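## Task

Take the black plate out of work nest N3 and place it in the yellow waste bin W1, which is loose on the bench and can move. Apart from the bins, every other item on the bench must finish where it began. W1 has to stand upright on the bench at the end, and the plate must lie entirely inside W1 before release. It counts only if the result holds without the robot supporting anything. Finally open the gripper and pull the arm away.

## Robot and tools

ROBOT. There is one six-joint arm with a two-finger gripper, in a physics simulation. The fingers stick out sideways from the wrist flange. With the flange pointing straight down they are horizontal, and wrist roll turns them about. Loose objects may now and then get a short push from outside.

FRAMES. Positions in results are in the scene frame, in metres. The origin is on the table top under the arm base, +z is up, and +y is to the left when you look along +x. The base may be tilted relative to the table. The printed hand position can be off from the true one, more so at long reach. In the gripper's own frame the fingers point along +x and close along y. end_effector_position is the point midway between the finger pads, about 2 cm short of the fingertips. end_effector_quat_wxyz gives orientation in w,x,y,z order.

execute_actions. The argument actions is a list holding one action, one wait, or nothing.
- Empty list {"actions": []}: no command; it just returns the current state.
- Action {"rows": [[...]], "steps": n}: n is 1 to 15 control steps of 1/30 s, default 15. Up to 15 rows; each row is used for one step, and the last row repeats if rows run out.
- Wait {"steps": n}: n up to 300. No command is sent; it returns when n steps have passed since the previous result, and your reply time counts toward them.
- pictures (optional boolean): include the camera images or not. By default they come with every result.
A refused call sends nothing to the robot.

ROW LAYOUT. There is a single arm, so each row is one list of 7 numbers: waist, shoulder, elbow, forearm roll, wrist pitch, wrist roll, then opening. The first six are absolute joint target angles in radians, the same as the Joint positions line prints; they are not offsets. Stated ranges: waist -6.283 to 6.283, shoulder -2.304 to 2.304, elbow -4.224 to 0.061, forearm roll -6.283 to 6.283, wrist pitch -2.164 to 2.164, wrist roll -6.283 to 6.283. The true ends may differ by up to 0.010 rad either way. A call is refused if a target sits more than 0.010 rad beyond an end and farther out than the joint's last reported angle. A target past the real end is cut off at that end, and a "joint sent to its limit" line may appear, possibly about an earlier action. Not seeing that line does not prove there is room left. The opening is an absolute value in [-1, 1]: +1 is fully open (pad gap 0.150 m), and -1 is closed, which still leaves a 0.071 m gap.

MOTION LIMITS. Joint targets move at most 3.14 rad/s, reach that speed after 0.16 s, and are timed so all joints arrive together. Each step, the target is kept within 0.623 rad of the measured angle. If the targets would put the hand more than 70 mm from where it is measured, all of them are scaled back toward the measured angles. Far goals therefore take several calls. Between calls the arm keeps heading to the last row sent, including while you think, until it has nearly stopped or a step was HELD. After that, only a new action moves it further. Fingers that are still moving finish their motion.

RESULT LINES. The state line gives hand position, quaternion, and linear (m/s) and angular (rad/s) velocity. Joint positions and Joint velocities list the six joints in row order (rad, rad/s), then the pad gap (m, m/s). grip_measured is the measured opening on the command scale. It and the gap can be off by up to about 0.025 (about 1 mm), with the same bias for the whole scene. "joint command not followed" means the clearance check changed or blocked targets; mounting blocks and posts count as part of the arm. HELD marks steps where your row, or part of it, was not sent. MOTOR HOT appears from 65 °C. OVER-TEMPERATURE FAULT means the brakes are set at 80 °C until the motors cool.

GRIPPING. Away from -1 and +1, the fingers go to where grip_measured would read your number. To keep hold of something, command at least about 0.04 below grip_measured. Pad force is limited to about 20 N, sometimes less. A fast close can squeeze harder, sometimes until the fingers spring open, so close gently.

TORQUE FAULT. Joint load limits in N m: waist 57, shoulder 57, elbow 47.5, forearm roll 25.6, wrist pitch 18, wrist roll 18. The weight of a held object counts toward them. Reaching a limit stops the arm, backs that joint off slightly, holds it for 10 s, and drops the rest of the call.

zoom_image. Arguments: camera (only "cam_wrist") and region [x0, y0, x1, y1], pixel corners in that camera's latest full image, with (0,0) at top left. The region can be at most 504 by 504. It returns a closer, finer view.

CAMERA. cam_wrist is 504x504, pinhole with radial distortion, fovy 74.612 deg, K=[[330.728, 0, 251.656], [0, 330.728, 250.654], [0, 0, 1]], D=[0.112629, 0.00195821, 0, 0, 0.0000030404, 0.139052, 0.00358913, 0.0000123203].

finished_scene. Argument scene: the number of the current scene. The goal must hold after release. Replying without any tool call ends everything. After resuming, first send an empty action list to learn the current scene and task.

AVOID. Do not push or knock anything off the table. Do not tip W1 over, since it is not fixed. Do not disturb other bench items. Avoid dropping the plate from height, slamming, hard hits, very hard pushes, torque faults, and holding loads long enough to overheat. Quick, smooth motions with low effort are preferred. Release only when the whole plate is inside W1, then open the gripper and move away.

Each tool is called after "Request:" as name([rows], argument=value, ...), one row to a line, values as JSON.

## Session

Request:
execute_actions(actions=[])

Scene clock: 0.00 s of 7200.00 s.
end_effector_position=(+0.5205, -0.1928, +0.1300) grip_measured=+1.00 end_effector_quat_wxyz=(+0.974, -0.211, +0.079, +0.033) end_effector_velocity=(+0.000, -0.001, +0.001) end_effector_angular_velocity=(-0.002, -0.001, -0.001)
Joint positions: [-0.259 -0.705 -0.602 -1.934 -0.974  1.838  0.15 ]
Joint velocities: [-0.001  0.001  0.001 -0.001 -0.001  0.001  0.   ]

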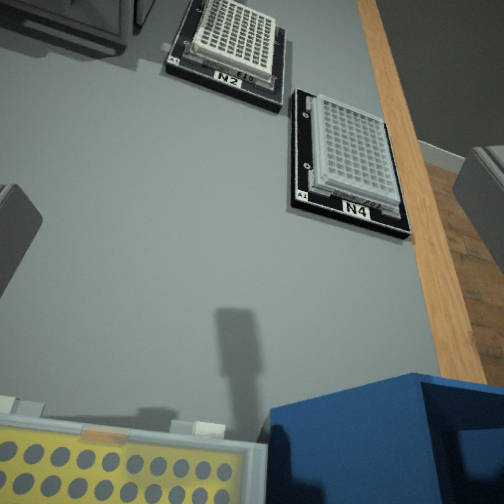

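Request:
execute_actions([
  {"rows":[[-0.259,-0.5,-0.602,-1.934,-0.974,1.838,1]],"steps":15},
])

Request:
execute_actions([
  {"rows":[[0.0,-0.5,-0.602,-1.934,-0.974,1.838,1]],"steps":15},
])

Request:
execute_actions(actions=[])

Scene clock: 13.30 s of 7200.00 s.
end_effector_position=(+0.5799, -0.2492, +0.2125) grip_measured=+1.00 end_effector_quat_wxyz=(+0.972, -0.234, +0.002, -0.029) end_effector_velocity=(+0.003, -0.002, +0.005) end_effector_angular_velocity=(-0.002, -0.010, -0.003)
Joint positions: [-0.259 -0.502 -0.602 -1.934 -0.974  1.838  0.15 ]
Joint velocities: [ 0.001  0.011 -0.    -0.001  0.    -0.     0.   ]
Steps of this call (steps 1 to 90: nothing new was sent; then 9.80 s passed at rest; steps 91 to 105: all 15 steps of this action). Readings (joint positions):
91: [-0.259 -0.705 -0.602 -1.934 -0.974 1.838]
92: [-0.259 -0.698 -0.602 -1.934 -0.973 1.838]
94: [-0.259 -0.647 -0.601 -1.934 -0.973 1.838]
98: [-0.259 -0.529 -0.603 -1.934 -0.975 1.838]
105: the state above

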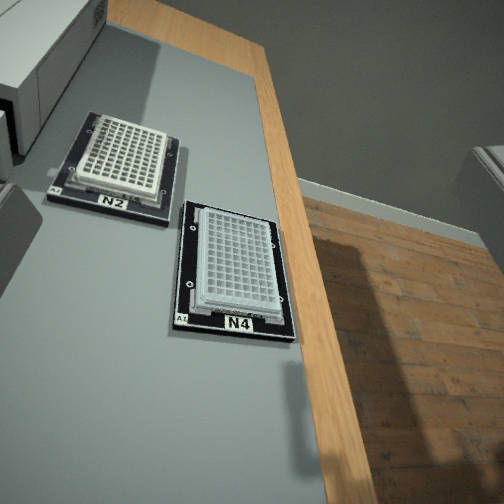

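Scene clock: 13.80 s of 7200.00 s.
end_effector_position=(+0.6181, -0.1224, +0.2740) grip_measured=+1.00 end_effector_quat_wxyz=(+0.975, -0.196, -0.082, +0.060) end_effector_velocity=(+0.001, +0.009, +0.005) end_effector_angular_velocity=(+0.004, -0.008, +0.015)
Joint positions: [-0.003 -0.5   -0.602 -1.934 -0.974  1.838  0.15 ]
Joint velocities: [ 0.018  0.     0.001  0.    -0.001  0.     0.   ]
Steps of this call (steps 1 to 15: all 15 steps of this action). Readings (joint positions):
1: [-0.258 -0.502 -0.602 -1.934 -0.974 1.838]
2: [-0.252 -0.501 -0.602 -1.934 -0.974 1.838]
4: [-0.200 -0.501 -0.602 -1.934 -0.974 1.838]
8: [-0.073 -0.501 -0.602 -1.934 -0.974 1.838]
15: the state above

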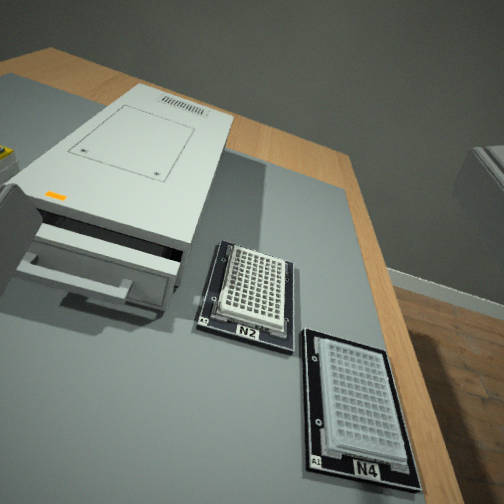

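Scene clock: 13.80 s of 7200.00 s.
end_effector_position=(+0.6181, -0.1224, +0.2740) grip_measured=+1.00 end_effector_quat_wxyz=(+0.975, -0.196, -0.082, +0.060) end_effector_velocity=(+0.001, +0.009, +0.005) end_effector_angular_velocity=(+0.004, -0.008, +0.015)
Joint positions: [-0.003 -0.5   -0.602 -1.934 -0.974  1.838  0.15 ]
Joint velocities: [ 0.018  0.     0.001  0.    -0.001  0.     0.   ]

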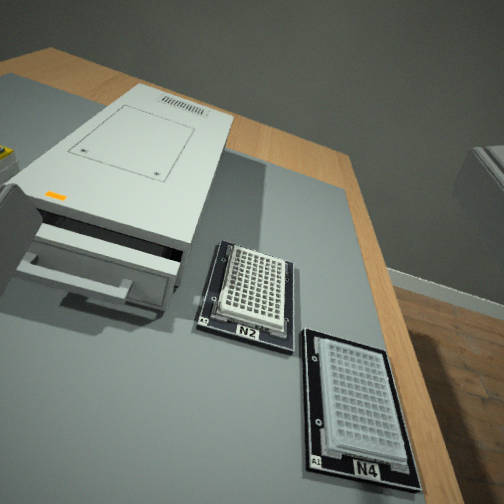

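Request:
execute_actions([
  {"rows":[[0.0,-0.5,-0.602,-1.878,-0.546,1.0,1]],"steps":15},
], pictures=false)

Request:
execute_actions([
  {"steps":15},
])

Scene clock: 24.77 s of 7200.00 s.
end_effector_position=(+0.5454, +0.0178, +0.2401) grip_measured=+1.00 end_effector_quat_wxyz=(+0.909, -0.013, -0.000, +0.418) end_effector_velocity=(-0.135, +0.151, +0.023) end_effector_angular_velocity=(+0.401, +0.210, +0.958)
Joint positions: [ 0.    -0.5   -0.602 -1.882 -0.574  1.062  0.15 ]
Joint velocities: [-0.001 -0.001  0.     0.06   0.451 -1.008  0.   ]
Steps of this call (steps 1 to 15: the robot went on to your last target; steps 16 to 90: nothing new was sent; then 7.47 s passed at rest; steps 91 to 105: all 15 steps of this action). Readings (joint positions):
91: [-0.000 -0.500 -0.602 -1.934 -0.973 1.837]
92: [-0.000 -0.500 -0.602 -1.933 -0.968 1.829]
94: [-0.000 -0.500 -0.602 -1.928 -0.926 1.767]
98: [0.000 -0.500 -0.602 -1.908 -0.776 1.511]
105: the state above

Scene clock: 25.27 s of 7200.00 s.
end_effector_position=(+0.5372, +0.0268, +0.2419) grip_measured=+1.00 end_effector_quat_wxyz=(+0.896, +0.001, -0.001, +0.444) end_effector_velocity=(+0.000, +0.001, +0.000) end_effector_angular_velocity=(+0.001, -0.001, +0.002)
Joint positions: [-0.    -0.5   -0.602 -1.878 -0.546  1.     0.15 ]
Joint velocities: [ 0.001  0.    -0.001 -0.001  0.001 -0.001  0.   ]
Steps of this call (steps 1 to 15: the robot went on to your last target). Readings (joint positions):
1: [0.000 -0.500 -0.602 -1.880 -0.562 1.037]
2: [0.000 -0.500 -0.602 -1.879 -0.556 1.022]
4: [-0.000 -0.500 -0.602 -1.878 -0.550 1.008]
8: [-0.000 -0.500 -0.602 -1.878 -0.547 1.002]
15: the state above

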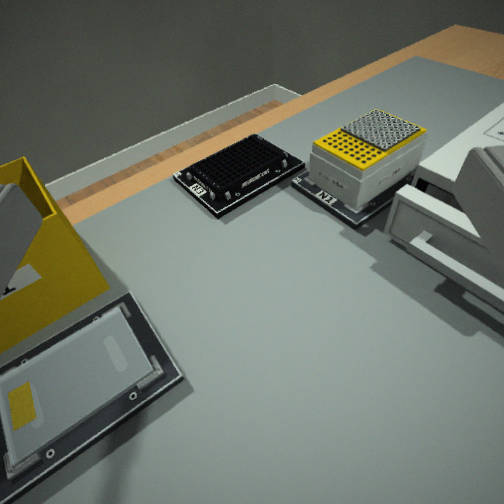

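Request:
execute_actions([
  {"rows":[[0.0,-0.5,-0.602,-1.878,-0.546,0.35,1]],"steps":15},
], pictures=false)

Request:
execute_actions([
  {"steps":10},
])

Scene clock: 30.10 s of 7200.00 s.
end_effector_position=(+0.4486, +0.0571, +0.2419) grip_measured=+1.00 end_effector_quat_wxyz=(+0.710, +0.000, -0.001, +0.704) end_effector_velocity=(-0.020, +0.000, -0.000) end_effector_angular_velocity=(-0.001, -0.001, +0.136)
Joint positions: [-0.    -0.5   -0.602 -1.878 -0.546  0.359  0.15 ]
Joint velocities: [ 0.    -0.001 -0.002 -0.    -0.001 -0.136  0.   ]
Steps of this call (steps 1 to 15: the robot went on to your last target; steps 16 to 90: nothing new was sent; then 1.33 s passed at rest; steps 91 to 105: all 15 steps of this action). Readings (joint positions):
91: [-0.000 -0.500 -0.602 -1.878 -0.546 0.999]
92: [-0.000 -0.500 -0.602 -1.878 -0.546 0.991]
94: [-0.000 -0.500 -0.602 -1.878 -0.546 0.929]
98: [0.000 -0.500 -0.602 -1.878 -0.546 0.620]
105: the state above

Scene clock: 30.43 s of 7200.00 s.
end_effector_position=(+0.4473, +0.0571, +0.2419) grip_measured=+1.00 end_effector_quat_wxyz=(+0.707, +0.000, -0.001, +0.707) end_effector_velocity=(-0.001, -0.000, +0.000) end_effector_angular_velocity=(+0.000, +0.002, +0.002)
Joint positions: [-0.    -0.5   -0.602 -1.878 -0.546  0.35   0.15 ]
Joint velocities: [-0.     0.     0.001  0.001  0.    -0.002  0.   ]
Steps of this call (steps 1 to 10: the robot went on to your last target). Readings (joint positions):
1: [-0.000 -0.500 -0.602 -1.878 -0.546 0.356]
2: [-0.000 -0.500 -0.602 -1.878 -0.546 0.354]
4: [-0.000 -0.500 -0.602 -1.878 -0.546 0.352]
8: [-0.000 -0.500 -0.602 -1.878 -0.546 0.350]
10: the state above

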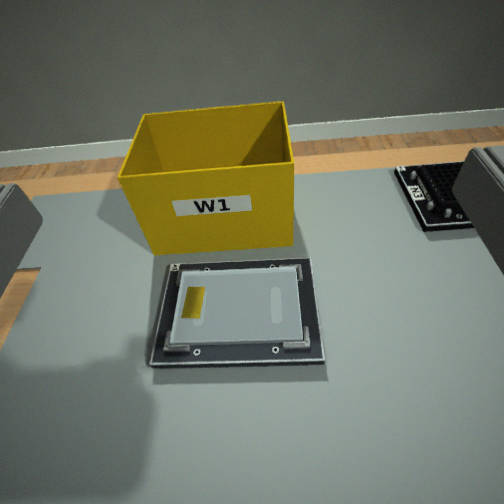

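Request:
execute_actions([
  {"rows":[[0.701,-1.199,-1.346,-1.128,-0.634,1.857,1]],"steps":15},
], pictures=false)

Request:
execute_actions([
  {"steps":25},
])

Scene clock: 46.60 s of 7200.00 s.
end_effector_position=(+0.5739, +0.2479, +0.2381) grip_measured=+1.00 end_effector_quat_wxyz=(+0.852, -0.004, -0.003, +0.524) end_effector_velocity=(+0.203, +0.440, +0.026) end_effector_angular_velocity=(+0.020, -0.009, -1.483)
Joint positions: [ 0.367 -0.867 -0.988 -1.491 -0.593  0.786  0.15 ]
Joint velocities: [ 0.846 -0.841 -0.908  0.919 -0.104  1.386  0.   ]
Steps of this call (steps 1 to 15: the robot went on to your last target; steps 16 to 90: nothing new was sent; then 12.67 s passed at rest; steps 91 to 105: all 15 steps of this action). Readings (joint positions):
91: [0.001 -0.501 -0.603 -1.877 -0.546 0.351]
92: [0.007 -0.507 -0.610 -1.870 -0.548 0.359]
94: [0.057 -0.557 -0.660 -1.819 -0.555 0.410]
98: [0.174 -0.674 -0.779 -1.701 -0.569 0.527]
105: the state above

Scene clock: 47.43 s of 7200.00 s.
end_effector_position=(+0.6015, +0.3292, +0.2517) grip_measured=+1.00 end_effector_quat_wxyz=(+1.000, +0.001, -0.000, -0.000) end_effector_velocity=(-0.001, +0.001, +0.000) end_effector_angular_velocity=(+0.000, +0.000, -0.003)
Joint positions: [ 0.7   -1.199 -1.346 -1.128 -0.634  1.856  0.15 ]
Joint velocities: [ 0.003 -0.002 -0.001  0.002  0.     0.004  0.   ]
Steps of this call (steps 1 to 25: the robot went on to your last target). Readings (joint positions):
1: [0.396 -0.895 -1.018 -1.460 -0.596 0.834]
2: [0.425 -0.924 -1.050 -1.428 -0.600 0.888]
4: [0.486 -0.985 -1.115 -1.362 -0.608 1.017]
8: [0.614 -1.111 -1.250 -1.225 -0.622 1.387]
25: the state above

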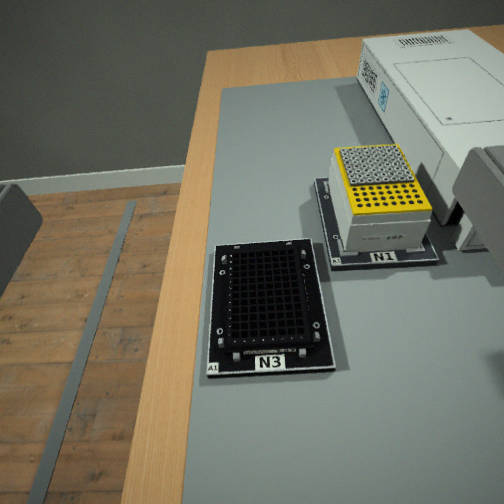

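Request:
zoom_image(camera="cam_wrist", region=[190, 220, 360, 390])

Region (190, 220, 360, 390) of cam_wrist's 504x504 image, scaled by 2.965, with more detail than that image has.

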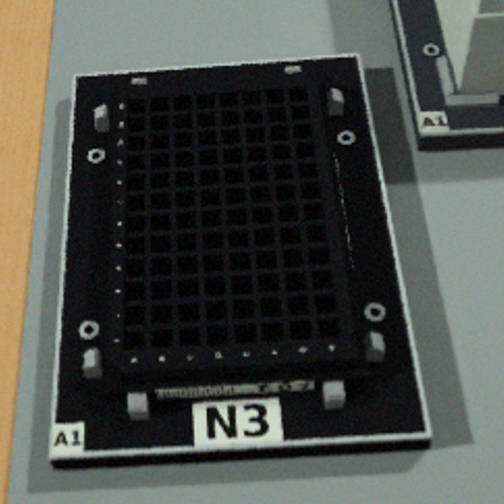

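Request:
execute_actions([
  {"rows":[[0.443,-1.522,-1.833,-1.148,-0.649,1.569,1]],"steps":15},
], pictures=false)

Request:
execute_actions([
  {"steps":15},
])

Scene clock: 56.07 s of 7200.00 s.
end_effector_position=(+0.7268, +0.3159, +0.1046) grip_measured=+1.00 end_effector_quat_wxyz=(+1.000, +0.000, +0.001, -0.002) end_effector_velocity=(+0.063, -0.029, -0.103) end_effector_angular_velocity=(-0.014, -0.001, +0.016)
Joint positions: [ 0.45  -1.511 -1.813 -1.147 -0.649  1.581  0.15 ]
Joint velocities: [-0.158 -0.206 -0.303 -0.01  -0.011 -0.192  0.   ]
Steps of this call (steps 1 to 30: the robot went on to your last target; steps 31 to 90: nothing new was sent; then 5.13 s passed at rest; steps 91 to 105: all 15 steps of this action). Readings (joint positions):
91: [0.701 -1.199 -1.347 -1.128 -0.634 1.856]
92: [0.698 -1.204 -1.354 -1.128 -0.634 1.851]
94: [0.669 -1.241 -1.412 -1.131 -0.636 1.817]
98: [0.579 -1.352 -1.576 -1.137 -0.641 1.721]
105: the state above

Scene clock: 56.57 s of 7200.00 s.
end_effector_position=(+0.7316, +0.3156, +0.1011) grip_measured=+1.00 end_effector_quat_wxyz=(+1.000, +0.001, -0.000, -0.001) end_effector_velocity=(-0.000, -0.001, -0.002) end_effector_angular_velocity=(-0.001, +0.001, -0.000)
Joint positions: [ 0.443 -1.522 -1.833 -1.148 -0.649  1.569  0.15 ]
Joint velocities: [-0.002 -0.002 -0.001 -0.    -0.    -0.     0.   ]
Steps of this call (steps 1 to 15: the robot went on to your last target). Readings (joint positions):
1: [0.447 -1.516 -1.821 -1.148 -0.649 1.576]
2: [0.446 -1.518 -1.825 -1.148 -0.649 1.573]
4: [0.445 -1.520 -1.830 -1.148 -0.649 1.571]
8: [0.444 -1.521 -1.832 -1.148 -0.649 1.569]
15: the state above

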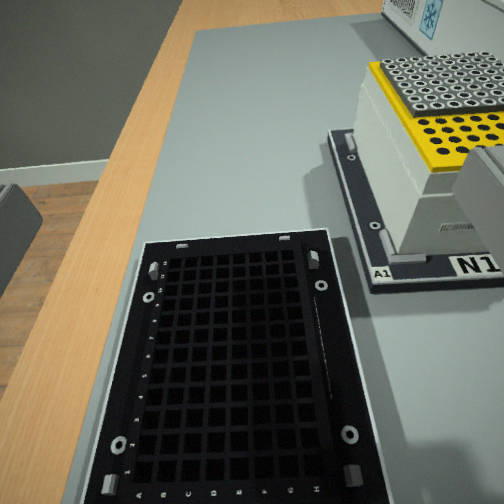

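Request:
execute_actions([
  {"rows":[[0.439,-1.6315,-1.877,-1.234,-0.624,1.669,0]],"steps":15},
], pictures=false)

Request:
execute_actions([
  {"steps":10},
])

Scene clock: 68.50 s of 7200.00 s.
end_effector_position=(+0.6959, +0.3303, +0.0508) grip_measured=+0.00 end_effector_quat_wxyz=(+1.000, +0.001, -0.001, -0.000) end_effector_velocity=(-0.009, +0.002, -0.008) end_effector_angular_velocity=(-0.006, +0.009, +0.009)
Joint positions: [ 0.439 -1.63  -1.877 -1.234 -0.624  1.669  0.11 ]
Joint velocities: [ 0.001 -0.012  0.003 -0.003 -0.     0.002  0.   ]
Steps of this call (steps 1 to 15: the robot went on to your last target; steps 16 to 90: nothing new was sent; then 8.43 s passed at rest; steps 91 to 105: all 15 steps of this action). Readings (joint positions):
91: [0.443 -1.523 -1.833 -1.149 -0.649 1.570]
92: [0.443 -1.529 -1.838 -1.154 -0.647 1.578]
94: [0.441 -1.574 -1.860 -1.193 -0.636 1.622]
98: [0.439 -1.629 -1.871 -1.230 -0.625 1.663]
105: the state above

Scene clock: 68.83 s of 7200.00 s.
end_effector_position=(+0.6950, +0.3304, +0.0500) grip_measured=+0.00 end_effector_quat_wxyz=(+1.000, +0.001, -0.000, -0.000) end_effector_velocity=(-0.001, +0.000, -0.001) end_effector_angular_velocity=(-0.001, +0.001, +0.002)
Joint positions: [ 0.439 -1.631 -1.877 -1.234 -0.624  1.669  0.11 ]
Joint velocities: [ 0.    -0.002 -0.    -0.001 -0.001 -0.     0.   ]
Steps of this call (steps 1 to 10: the robot went on to your last target). Readings (joint positions):
1: [0.439 -1.631 -1.877 -1.234 -0.624 1.669]
2: [0.439 -1.631 -1.877 -1.234 -0.624 1.669]
4: [0.439 -1.631 -1.877 -1.234 -0.624 1.669]
8: [0.439 -1.631 -1.877 -1.234 -0.624 1.669]
10: the state above

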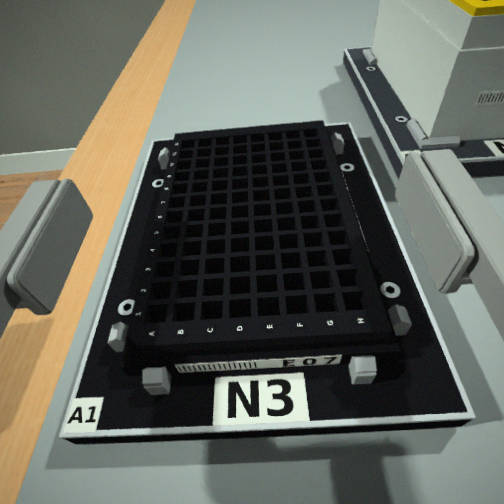

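Request:
execute_actions([
  {"rows":[[0.434,-1.644,-1.895,-1.232,-0.6245,1.660,0],[0.434,-1.644,-1.895,-1.232,-0.6245,1.660,0],[0.429,-1.6565,-1.912,-1.229,-0.625,1.651,0],[0.429,-1.6565,-1.912,-1.229,-0.625,1.651,0],[0.4235,-1.669,-1.93,-1.227,-0.6255,1.642,0],[0.4235,-1.669,-1.93,-1.227,-0.6255,1.642,0],[0.418,-1.6815,-1.9475,-1.2245,-0.626,1.633,0],[0.418,-1.6815,-1.9475,-1.2245,-0.626,1.633,0],[0.413,-1.694,-1.965,-1.222,-0.6265,1.624,0]],"steps":15},
], pictures=false)

Request:
execute_actions([
  {"steps":10},
])

Scene clock: 80.13 s of 7200.00 s.
end_effector_position=(+0.7030, +0.3303, +0.0265) grip_measured=+0.00 end_effector_quat_wxyz=(+1.000, +0.001, -0.001, -0.000) end_effector_velocity=(+0.003, +0.000, -0.001) end_effector_angular_velocity=(-0.000, -0.004, -0.000)
Joint positions: [ 0.414 -1.693 -1.964 -1.222 -0.627  1.625  0.111]
Joint velocities: [-0.002 -0.007 -0.016  0.002 -0.003 -0.008  0.   ]
Steps of this call (steps 1 to 15: the robot went on to your last target; steps 16 to 90: nothing new was sent; then 7.80 s passed at rest; steps 91 to 105: all 15 steps of this action). Readings (joint positions):
91: [0.439 -1.632 -1.878 -1.234 -0.624 1.669]
92: [0.438 -1.635 -1.883 -1.233 -0.624 1.666]
94: [0.434 -1.645 -1.897 -1.231 -0.625 1.659]
98: [0.423 -1.670 -1.930 -1.227 -0.626 1.642]
105: the state above

Scene clock: 80.47 s of 7200.00 s.
end_effector_position=(+0.7032, +0.3303, +0.0263) grip_measured=+0.00 end_effector_quat_wxyz=(+1.000, +0.001, -0.001, -0.000) end_effector_velocity=(-0.002, +0.000, -0.002) end_effector_angular_velocity=(-0.000, +0.004, +0.003)
Joint positions: [ 0.414 -1.693 -1.965 -1.222 -0.627  1.624  0.111]
Joint velocities: [-0.    -0.001  0.003  0.001  0.002 -0.001  0.   ]
Steps of this call (steps 1 to 10: the robot went on to your last target). Readings (joint positions):
1: [0.414 -1.693 -1.964 -1.222 -0.627 1.625]
2: [0.414 -1.693 -1.965 -1.222 -0.627 1.625]
4: [0.414 -1.693 -1.965 -1.222 -0.627 1.625]
8: [0.414 -1.693 -1.965 -1.222 -0.627 1.624]
10: the state above

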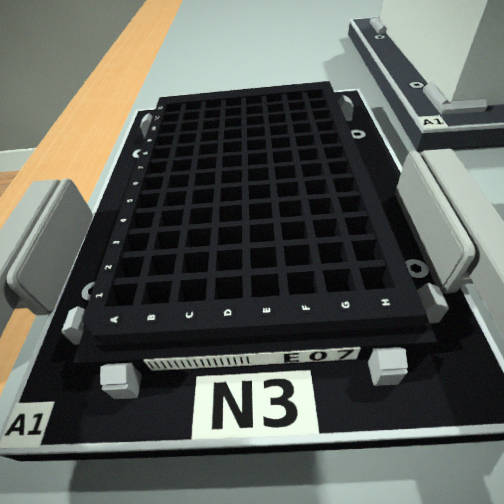

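Request:
execute_actions([
  {"rows":[[0.413,-1.694,-1.965,-1.222,-0.6265,1.624,-0.1],[0.413,-1.694,-1.965,-1.222,-0.6265,1.624,-0.2],[0.413,-1.694,-1.965,-1.222,-0.6265,1.624,-0.3],[0.413,-1.694,-1.965,-1.222,-0.6265,1.624,-0.38],[0.413,-1.694,-1.965,-1.222,-0.6265,1.624,-0.44],[0.413,-1.694,-1.965,-1.222,-0.6265,1.624,-0.5]],"steps":15},
])

Scene clock: 83.73 s of 7200.00 s.
end_effector_position=(+0.7036, +0.3297, +0.0259) grip_measured=-0.49 end_effector_quat_wxyz=(+1.000, +0.001, -0.000, -0.001) end_effector_velocity=(+0.000, -0.000, +0.000) end_effector_angular_velocity=(-0.000, -0.000, -0.002)
Joint positions: [ 0.412 -1.693 -1.966 -1.222 -0.626  1.624  0.091]
Joint velocities: [ 0.     0.001  0.     0.001 -0.     0.001 -0.001]
Steps of this call (steps 1 to 15: the robot went on to your last target; steps 16 to 83: nothing new was sent; steps 84 to 98: all 15 steps of this action). Readings (joint positions):
84: [0.413 -1.694 -1.965 -1.222 -0.626 1.624]
85: [0.413 -1.694 -1.966 -1.222 -0.626 1.624]
87: [0.412 -1.694 -1.966 -1.222 -0.626 1.624]
91: [0.412 -1.694 -1.966 -1.222 -0.626 1.624]
98: the state above

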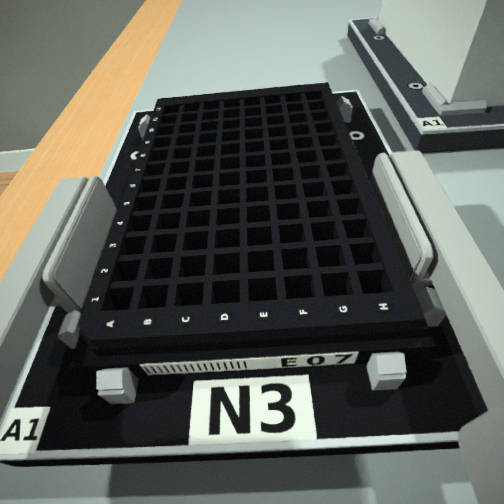

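Request:
execute_actions([
  {"rows":[[0.4095,-1.6873,-1.9536,-1.231,-0.6245,1.630,-0.5],[0.4095,-1.6873,-1.9536,-1.231,-0.6245,1.630,-0.5],[0.4095,-1.6873,-1.9536,-1.231,-0.6245,1.630,-0.5],[0.4095,-1.6873,-1.9536,-1.231,-0.6245,1.630,-0.5],[0.4095,-1.6873,-1.9536,-1.231,-0.6245,1.630,-0.5],[0.4095,-1.6873,-1.9536,-1.231,-0.6245,1.630,-0.53],[0.4095,-1.6873,-1.9536,-1.231,-0.6245,1.630,-0.56],[0.4095,-1.6873,-1.9536,-1.231,-0.6245,1.630,-0.59],[0.4095,-1.6873,-1.9536,-1.231,-0.6245,1.630,-0.62],[0.4095,-1.6873,-1.9536,-1.231,-0.6245,1.630,-0.65],[0.4095,-1.6873,-1.9536,-1.231,-0.6245,1.630,-0.68],[0.4095,-1.6873,-1.9536,-1.231,-0.6245,1.630,-0.71],[0.4095,-1.6873,-1.9536,-1.231,-0.6245,1.630,-0.74],[0.4095,-1.6873,-1.9536,-1.231,-0.6245,1.630,-0.77],[0.4095,-1.6873,-1.9536,-1.231,-0.6245,1.630,-0.8]],"steps":15},
], pictures=false)

Request:
execute_actions([
  {"steps":8},
])

Scene clock: 91.37 s of 7200.00 s.
end_effector_position=(+0.7028, +0.3273, +0.0258) grip_measured=-0.63 end_effector_quat_wxyz=(+1.000, +0.001, -0.000, +0.000) end_effector_velocity=(-0.000, +0.000, +0.000) end_effector_angular_velocity=(-0.000, +0.000, +0.002)
Joint positions: [ 0.41  -1.687 -1.953 -1.231 -0.625  1.63   0.086]
Joint velocities: [ 0.     0.     0.001  0.    -0.    -0.002 -0.   ]
Steps of this call (steps 1 to 15: the robot went on to your last target; steps 16 to 90: nothing new was sent; then 4.13 s passed at rest; steps 91 to 105: all 15 steps of this action). Readings (joint positions):
91: [0.413 -1.693 -1.964 -1.222 -0.626 1.624]
92: [0.412 -1.691 -1.961 -1.225 -0.625 1.625]
94: [0.411 -1.689 -1.956 -1.230 -0.623 1.626]
98: [0.410 -1.687 -1.954 -1.231 -0.624 1.629]
105: the state above

Scene clock: 91.63 s of 7200.00 s.
end_effector_position=(+0.7029, +0.3273, +0.0258) grip_measured=-0.63 end_effector_quat_wxyz=(+1.000, +0.001, -0.000, +0.000) end_effector_velocity=(+0.001, -0.001, -0.000) end_effector_angular_velocity=(-0.001, -0.000, -0.001)
Joint positions: [ 0.41  -1.687 -1.953 -1.231 -0.625  1.63   0.086]
Joint velocities: [-0.001  0.001  0.    -0.    -0.001 -0.    -0.   ]
Steps of this call (steps 1 to 8: the robot went on to your last target). Readings (joint positions):
1: [0.410 -1.687 -1.953 -1.231 -0.625 1.630]
2: [0.410 -1.687 -1.953 -1.231 -0.625 1.630]
4: [0.410 -1.687 -1.953 -1.231 -0.625 1.630]
8: the state above

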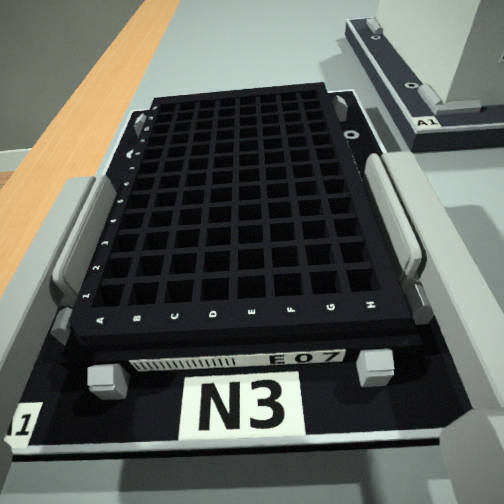

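Request:
execute_actions([
  {"rows":[[0.413,-1.677,-1.943,-1.229,-0.625,1.632,-0.8],[0.417,-1.667,-1.932,-1.227,-0.6257,1.634,-0.8],[0.421,-1.657,-1.921,-1.225,-0.6262,1.636,-0.8],[0.4246,-1.647,-1.910,-1.223,-0.6268,1.638,-0.8],[0.4284,-1.637,-1.899,-1.221,-0.6274,1.640,-0.8],[0.432,-1.627,-1.888,-1.219,-0.628,1.642,-0.8],[0.436,-1.617,-1.877,-1.217,-0.6286,1.644,-0.8],[0.4397,-1.607,-1.866,-1.2145,-0.629,1.646,-0.8],[0.4434,-1.597,-1.8555,-1.2124,-0.6297,1.648,-0.8],[0.447,-1.587,-1.845,-1.210,-0.630,1.650,-0.8]],"steps":15},
])

Scene clock: 96.33 s of 7200.00 s.
end_effector_position=(+0.7030, +0.3268, +0.0688) grip_measured=-0.64 end_effector_quat_wxyz=(+1.000, +0.001, +0.000, -0.001) end_effector_velocity=(-0.008, -0.002, -0.000) end_effector_angular_velocity=(-0.008, +0.014, +0.007)
Joint positions: [ 0.446 -1.589 -1.847 -1.21  -0.63   1.65   0.085]
Joint velocities: [ 0.004  0.014  0.032  0.004 -0.001  0.003  0.   ]
Steps of this call (steps 1 to 15: the robot went on to your last target; steps 16 to 90: nothing new was sent; then 1.20 s passed at rest; steps 91 to 105: all 15 steps of this action). Readings (joint positions):
91: [0.410 -1.687 -1.953 -1.231 -0.624 1.630]
92: [0.410 -1.684 -1.949 -1.230 -0.624 1.630]
94: [0.413 -1.671 -1.933 -1.227 -0.623 1.631]
98: [0.429 -1.633 -1.890 -1.219 -0.628 1.642]
105: the state above

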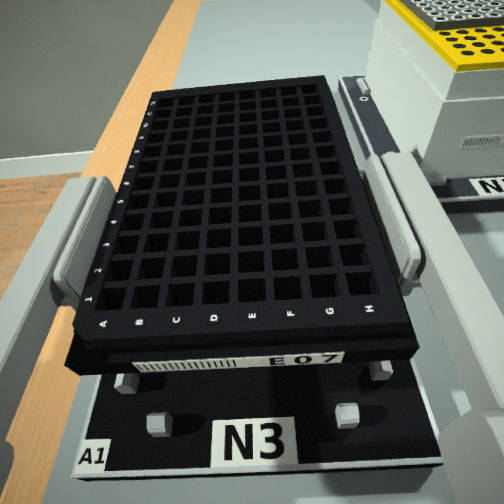

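Request:
execute_actions([
  {"rows":[[0.701,-1.199,-1.346,-1.128,-0.634,1.857,-0.8]],"steps":15},
], pictures=false)

Request:
execute_actions([
  {"rows":[[0.74,-1.10,-1.22,-1.0,-0.9,1.05,-0.8]],"steps":15},
], pictures=false)

Request:
execute_actions([
  {"rows":[[0.777,-1.064,-1.14,-0.86,-1.364,0.2325,-0.8]],"steps":15},
], pictures=false)

Request:
execute_actions([
  {"steps":15},
])

Scene clock: 111.80 s of 7200.00 s.
end_effector_position=(+0.6078, +0.3323, +0.2456) grip_measured=-0.64 end_effector_quat_wxyz=(+1.000, +0.002, -0.001, +0.000) end_effector_velocity=(-0.103, -0.027, +0.144) end_effector_angular_velocity=(-0.004, -0.016, -0.004)
Joint positions: [ 0.691 -1.216 -1.371 -1.132 -0.634  1.846  0.085]
Joint velocities: [ 0.215  0.325  0.407  0.068 -0.003  0.173 -0.   ]
Steps of this call (steps 1 to 15: the robot went on to your last target; steps 16 to 90: nothing new was sent; then 11.97 s passed at rest; steps 91 to 105: all 15 steps of this action). Readings (joint positions):
91: [0.447 -1.587 -1.844 -1.210 -0.630 1.650]
92: [0.450 -1.581 -1.836 -1.209 -0.630 1.654]
94: [0.477 -1.539 -1.777 -1.199 -0.631 1.678]
98: [0.563 -1.410 -1.617 -1.173 -0.632 1.745]
105: the state above

Scene clock: 112.30 s of 7200.00 s.
end_effector_position=(+0.5370, +0.3678, +0.2606) grip_measured=-0.64 end_effector_quat_wxyz=(+0.923, -0.128, +0.053, +0.358) end_effector_velocity=(-0.038, +0.009, -0.008) end_effector_angular_velocity=(-0.090, +0.086, +0.281)
Joint positions: [ 0.739 -1.102 -1.223 -1.002 -0.895  1.07   0.085]
Joint velocities: [ 0.008  0.024  0.036  0.034 -0.082 -0.301  0.   ]
Steps of this call (steps 1 to 15: all 15 steps of this action). Readings (joint positions):
1: [0.696 -1.208 -1.360 -1.130 -0.634 1.850]
2: [0.698 -1.204 -1.353 -1.128 -0.638 1.844]
4: [0.702 -1.192 -1.336 -1.115 -0.664 1.785]
8: [0.722 -1.145 -1.277 -1.057 -0.782 1.466]
15: the state above

Scene clock: 112.80 s of 7200.00 s.
end_effector_position=(+0.4057, +0.3124, +0.2295) grip_measured=-0.64 end_effector_quat_wxyz=(+0.670, -0.268, +0.258, +0.642) end_effector_velocity=(-0.111, -0.069, +0.001) end_effector_angular_velocity=(-0.327, +0.434, +0.462)
Joint positions: [ 0.776 -1.065 -1.143 -0.865 -1.345  0.272  0.085]
Joint velocities: [ 0.024  0.024  0.049  0.091 -0.306 -0.63   0.   ]
Steps of this call (steps 1 to 15: all 15 steps of this action). Readings (joint positions):
1: [0.739 -1.101 -1.222 -1.001 -0.897 1.061]
2: [0.740 -1.101 -1.220 -0.999 -0.905 1.048]
4: [0.744 -1.097 -1.212 -0.985 -0.954 0.982]
8: [0.759 -1.082 -1.180 -0.929 -1.135 0.699]
15: the state above

Scene clock: 113.30 s of 7200.00 s.
end_effector_position=(+0.3989, +0.3080, +0.2296) grip_measured=-0.64 end_effector_quat_wxyz=(+0.654, -0.270, +0.270, +0.653) end_effector_velocity=(-0.001, -0.000, -0.000) end_effector_angular_velocity=(-0.001, +0.001, +0.001)
Joint positions: [ 0.777 -1.064 -1.14  -0.86  -1.364  0.233  0.085]
Joint velocities: [ 0.001 -0.001  0.     0.001 -0.    -0.001  0.   ]
Steps of this call (steps 1 to 15: the robot went on to your last target). Readings (joint positions):
1: [0.776 -1.065 -1.142 -0.863 -1.353 0.256]
2: [0.777 -1.065 -1.141 -0.862 -1.357 0.247]
4: [0.777 -1.064 -1.141 -0.861 -1.361 0.238]
8: [0.777 -1.064 -1.140 -0.860 -1.363 0.234]
15: the state above

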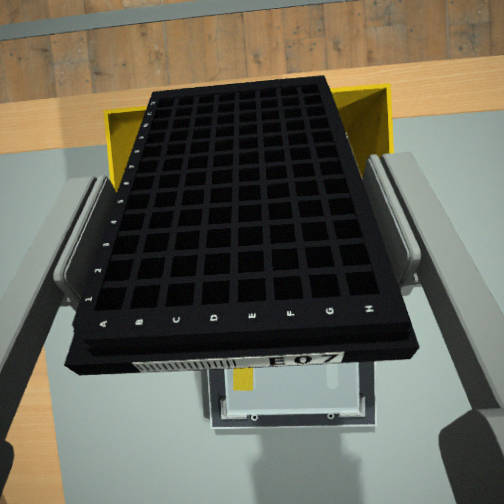

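Request:
execute_actions([
  {"rows":[[0.766,-1.082,-1.147,-0.873,-1.357,0.241,-0.8],[0.756,-1.100,-1.154,-0.886,-1.350,0.250,-0.8],[0.745,-1.118,-1.161,-0.898,-1.344,0.259,-0.8],[0.734,-1.136,-1.168,-0.911,-1.337,0.268,-0.8],[0.724,-1.154,-1.175,-0.924,-1.330,0.277,-0.8],[0.713,-1.172,-1.182,-0.937,-1.323,0.286,-0.8],[0.702,-1.190,-1.189,-0.950,-1.317,0.295,-0.8],[0.692,-1.208,-1.196,-0.962,-1.310,0.304,-0.8],[0.681,-1.227,-1.203,-0.975,-1.303,0.312,-0.8],[0.671,-1.245,-1.210,-0.988,-1.2965,0.321,-0.8]],"steps":15},
], pictures=false)

Request:
execute_actions([
  {"steps":8},
])

Scene clock: 121.80 s of 7200.00 s.
end_effector_position=(+0.3968, +0.3038, +0.1308) grip_measured=-0.64 end_effector_quat_wxyz=(+0.653, -0.271, +0.271, +0.653) end_effector_velocity=(+0.014, +0.009, -0.010) end_effector_angular_velocity=(+0.027, -0.028, -0.013)
Joint positions: [ 0.673 -1.242 -1.208 -0.986 -1.298  0.319  0.085]
Joint velocities: [-0.016 -0.026 -0.035 -0.034  0.017  0.027  0.   ]
Steps of this call (steps 1 to 15: the robot went on to your last target; steps 16 to 90: nothing new was sent; then 5.00 s passed at rest; steps 91 to 105: all 15 steps of this action). Readings (joint positions):
91: [0.777 -1.065 -1.140 -0.860 -1.364 0.233]
92: [0.774 -1.069 -1.143 -0.864 -1.362 0.236]
94: [0.760 -1.093 -1.153 -0.882 -1.352 0.248]
98: [0.719 -1.162 -1.178 -0.929 -1.327 0.281]
105: the state above

Scene clock: 122.07 s of 7200.00 s.
end_effector_position=(+0.3974, +0.3042, +0.1299) grip_measured=-0.64 end_effector_quat_wxyz=(+0.654, -0.270, +0.270, +0.653) end_effector_velocity=(-0.001, -0.000, -0.002) end_effector_angular_velocity=(-0.001, +0.002, +0.001)
Joint positions: [ 0.671 -1.244 -1.21  -0.988 -1.297  0.321  0.085]
Joint velocities: [-0.002 -0.004 -0.001 -0.002  0.001  0.     0.   ]
Steps of this call (steps 1 to 8: the robot went on to your last target). Readings (joint positions):
1: [0.672 -1.243 -1.209 -0.986 -1.297 0.320]
2: [0.672 -1.243 -1.210 -0.987 -1.297 0.320]
4: [0.672 -1.244 -1.210 -0.987 -1.297 0.321]
8: the state above

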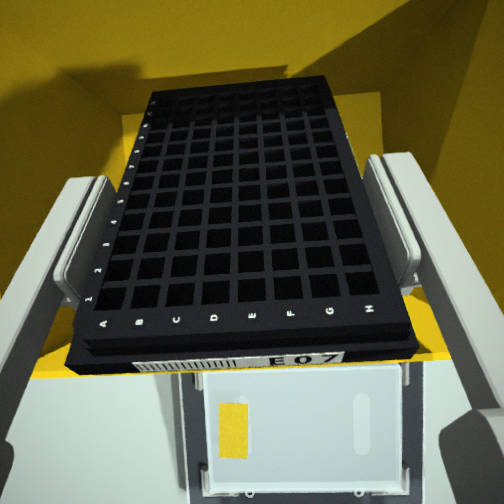

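Request:
execute_actions([
  {"rows":[[0.666,-1.256,-1.2175,-0.994,-1.295,0.324,-0.8],[0.6605,-1.267,-1.225,-1.000,-1.293,0.3275,-0.8],[0.655,-1.278,-1.2325,-1.006,-1.2915,0.331,-0.8],[0.650,-1.289,-1.240,-1.012,-1.290,0.334,-0.8],[0.645,-1.300,-1.2475,-1.018,-1.288,0.337,-0.8],[0.6395,-1.311,-1.255,-1.024,-1.2865,0.3405,-0.8],[0.634,-1.322,-1.2625,-1.030,-1.285,0.344,-0.8],[0.629,-1.333,-1.270,-1.036,-1.283,0.347,-0.8]],"steps":15},
], pictures=false)

Request:
execute_actions([
  {"steps":8},
])

Scene clock: 128.53 s of 7200.00 s.
end_effector_position=(+0.3974, +0.3071, +0.0878) grip_measured=-0.64 end_effector_quat_wxyz=(+0.654, -0.270, +0.270, +0.653) end_effector_velocity=(+0.004, +0.003, -0.000) end_effector_angular_velocity=(+0.006, -0.008, -0.004)
Joint positions: [ 0.629 -1.332 -1.27  -1.036 -1.283  0.347  0.085]
Joint velocities: [-0.001 -0.004 -0.01  -0.004  0.001  0.004  0.   ]
Steps of this call (steps 1 to 15: the robot went on to your last target; steps 16 to 90: nothing new was sent; then 2.97 s passed at rest; steps 91 to 105: all 15 steps of this action). Readings (joint positions):
91: [0.671 -1.245 -1.210 -0.988 -1.296 0.321]
92: [0.669 -1.249 -1.213 -0.990 -1.296 0.322]
94: [0.662 -1.264 -1.224 -0.999 -1.294 0.327]
98: [0.642 -1.307 -1.252 -1.021 -1.287 0.339]
105: the state above

Scene clock: 128.80 s of 7200.00 s.
end_effector_position=(+0.3973, +0.3071, +0.0874) grip_measured=-0.64 end_effector_quat_wxyz=(+0.654, -0.270, +0.270, +0.653) end_effector_velocity=(+0.000, +0.000, +0.000) end_effector_angular_velocity=(+0.001, -0.001, +0.001)
Joint positions: [ 0.629 -1.333 -1.27  -1.036 -1.283  0.347  0.085]
Joint velocities: [ 0.001  0.    -0.    -0.001  0.     0.     0.   ]
Steps of this call (steps 1 to 8: the robot went on to your last target). Readings (joint positions):
1: [0.629 -1.332 -1.270 -1.036 -1.283 0.347]
2: [0.629 -1.332 -1.270 -1.036 -1.283 0.347]
4: [0.629 -1.333 -1.270 -1.036 -1.283 0.347]
8: the state above

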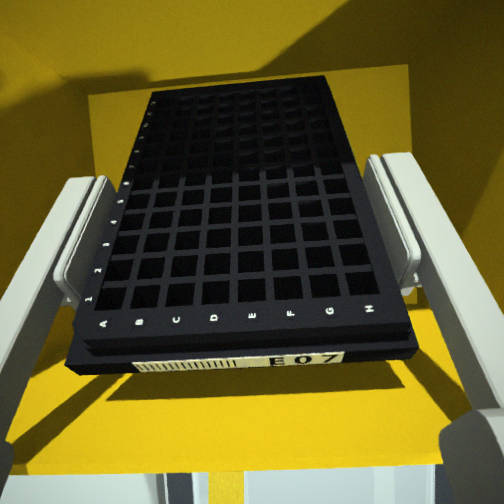

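Request:
execute_actions([
  {"rows":[[0.629,-1.333,-1.270,-1.036,-1.283,0.347,-0.6],[0.629,-1.333,-1.270,-1.036,-1.283,0.347,-0.55],[0.629,-1.333,-1.270,-1.036,-1.283,0.347,-0.5],[0.629,-1.333,-1.270,-1.036,-1.283,0.347,-0.4],[0.629,-1.333,-1.270,-1.036,-1.283,0.347,-0.3]],"steps":15},
], pictures=false)

Request:
execute_actions([
  {"rows":[[0.65,-1.289,-1.24,-1.012,-1.29,0.334,-0.3],[0.65,-1.289,-1.24,-1.012,-1.29,0.334,-0.3],[0.671,-1.245,-1.210,-0.988,-1.2965,0.321,-0.3],[0.671,-1.245,-1.210,-0.988,-1.2965,0.321,-0.3],[0.777,-1.064,-1.14,-0.86,-1.364,0.2325,-0.3]],"steps":15},
], pictures=false)

Request:
execute_actions([
  {"steps":10},
])

Scene clock: 134.23 s of 7200.00 s.
end_effector_position=(+0.3973, +0.3070, +0.0873) grip_measured=-0.30 end_effector_quat_wxyz=(+0.654, -0.270, +0.270, +0.653) end_effector_velocity=(-0.000, +0.000, +0.000) end_effector_angular_velocity=(+0.000, -0.001, +0.001)
Joint positions: [ 0.629 -1.333 -1.27  -1.036 -1.283  0.347  0.099]
Joint velocities: [ 0.001  0.     0.001  0.     0.     0.    -0.   ]
Steps of this call (steps 1 to 15: the robot went on to your last target; steps 16 to 90: nothing new was sent; then 1.93 s passed at rest; steps 91 to 105: all 15 steps of this action). Readings (joint positions):
91: [0.629 -1.333 -1.270 -1.036 -1.283 0.347]
92: [0.629 -1.333 -1.270 -1.036 -1.283 0.347]
94: [0.629 -1.333 -1.270 -1.036 -1.283 0.347]
98: [0.629 -1.333 -1.270 -1.036 -1.283 0.347]
105: the state above

Scene clock: 134.73 s of 7200.00 s.
end_effector_position=(+0.3992, +0.3081, +0.2278) grip_measured=-0.30 end_effector_quat_wxyz=(+0.654, -0.270, +0.269, +0.653) end_effector_velocity=(-0.020, -0.014, +0.004) end_effector_angular_velocity=(-0.036, +0.040, +0.017)
Joint positions: [ 0.775 -1.068 -1.142 -0.863 -1.363  0.234  0.099]
Joint velocities: [ 0.012  0.021  0.04   0.033 -0.019 -0.029  0.   ]
Steps of this call (steps 1 to 15: all 15 steps of this action). Readings (joint positions):
1: [0.629 -1.332 -1.270 -1.036 -1.283 0.347]
2: [0.632 -1.326 -1.264 -1.032 -1.284 0.344]
4: [0.648 -1.293 -1.240 -1.013 -1.289 0.334]
8: [0.708 -1.182 -1.188 -0.942 -1.321 0.289]
15: the state above

Scene clock: 135.07 s of 7200.00 s.
end_effector_position=(+0.3988, +0.3079, +0.2293) grip_measured=-0.30 end_effector_quat_wxyz=(+0.654, -0.270, +0.270, +0.653) end_effector_velocity=(+0.001, +0.001, +0.002) end_effector_angular_velocity=(+0.002, -0.002, -0.002)
Joint positions: [ 0.777 -1.064 -1.14  -0.86  -1.364  0.233  0.099]
Joint velocities: [ 0.002  0.003 -0.001  0.002 -0.001 -0.     0.   ]
Steps of this call (steps 1 to 10: the robot went on to your last target). Readings (joint positions):
1: [0.775 -1.067 -1.141 -0.862 -1.363 0.234]
2: [0.776 -1.067 -1.140 -0.861 -1.363 0.233]
4: [0.776 -1.066 -1.140 -0.861 -1.364 0.233]
8: [0.777 -1.065 -1.140 -0.860 -1.364 0.233]
10: the state above

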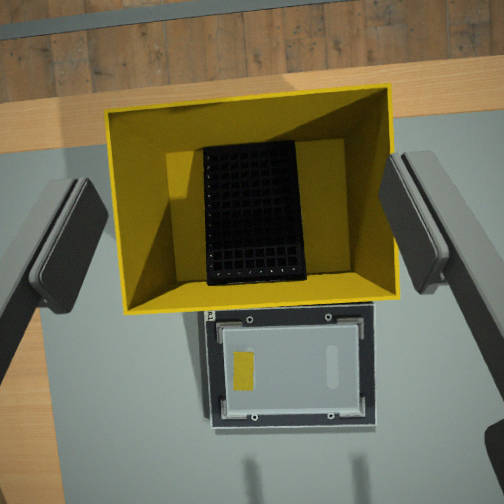

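Request:
finished_scene(scene=1)

The scene is finished: the task was done.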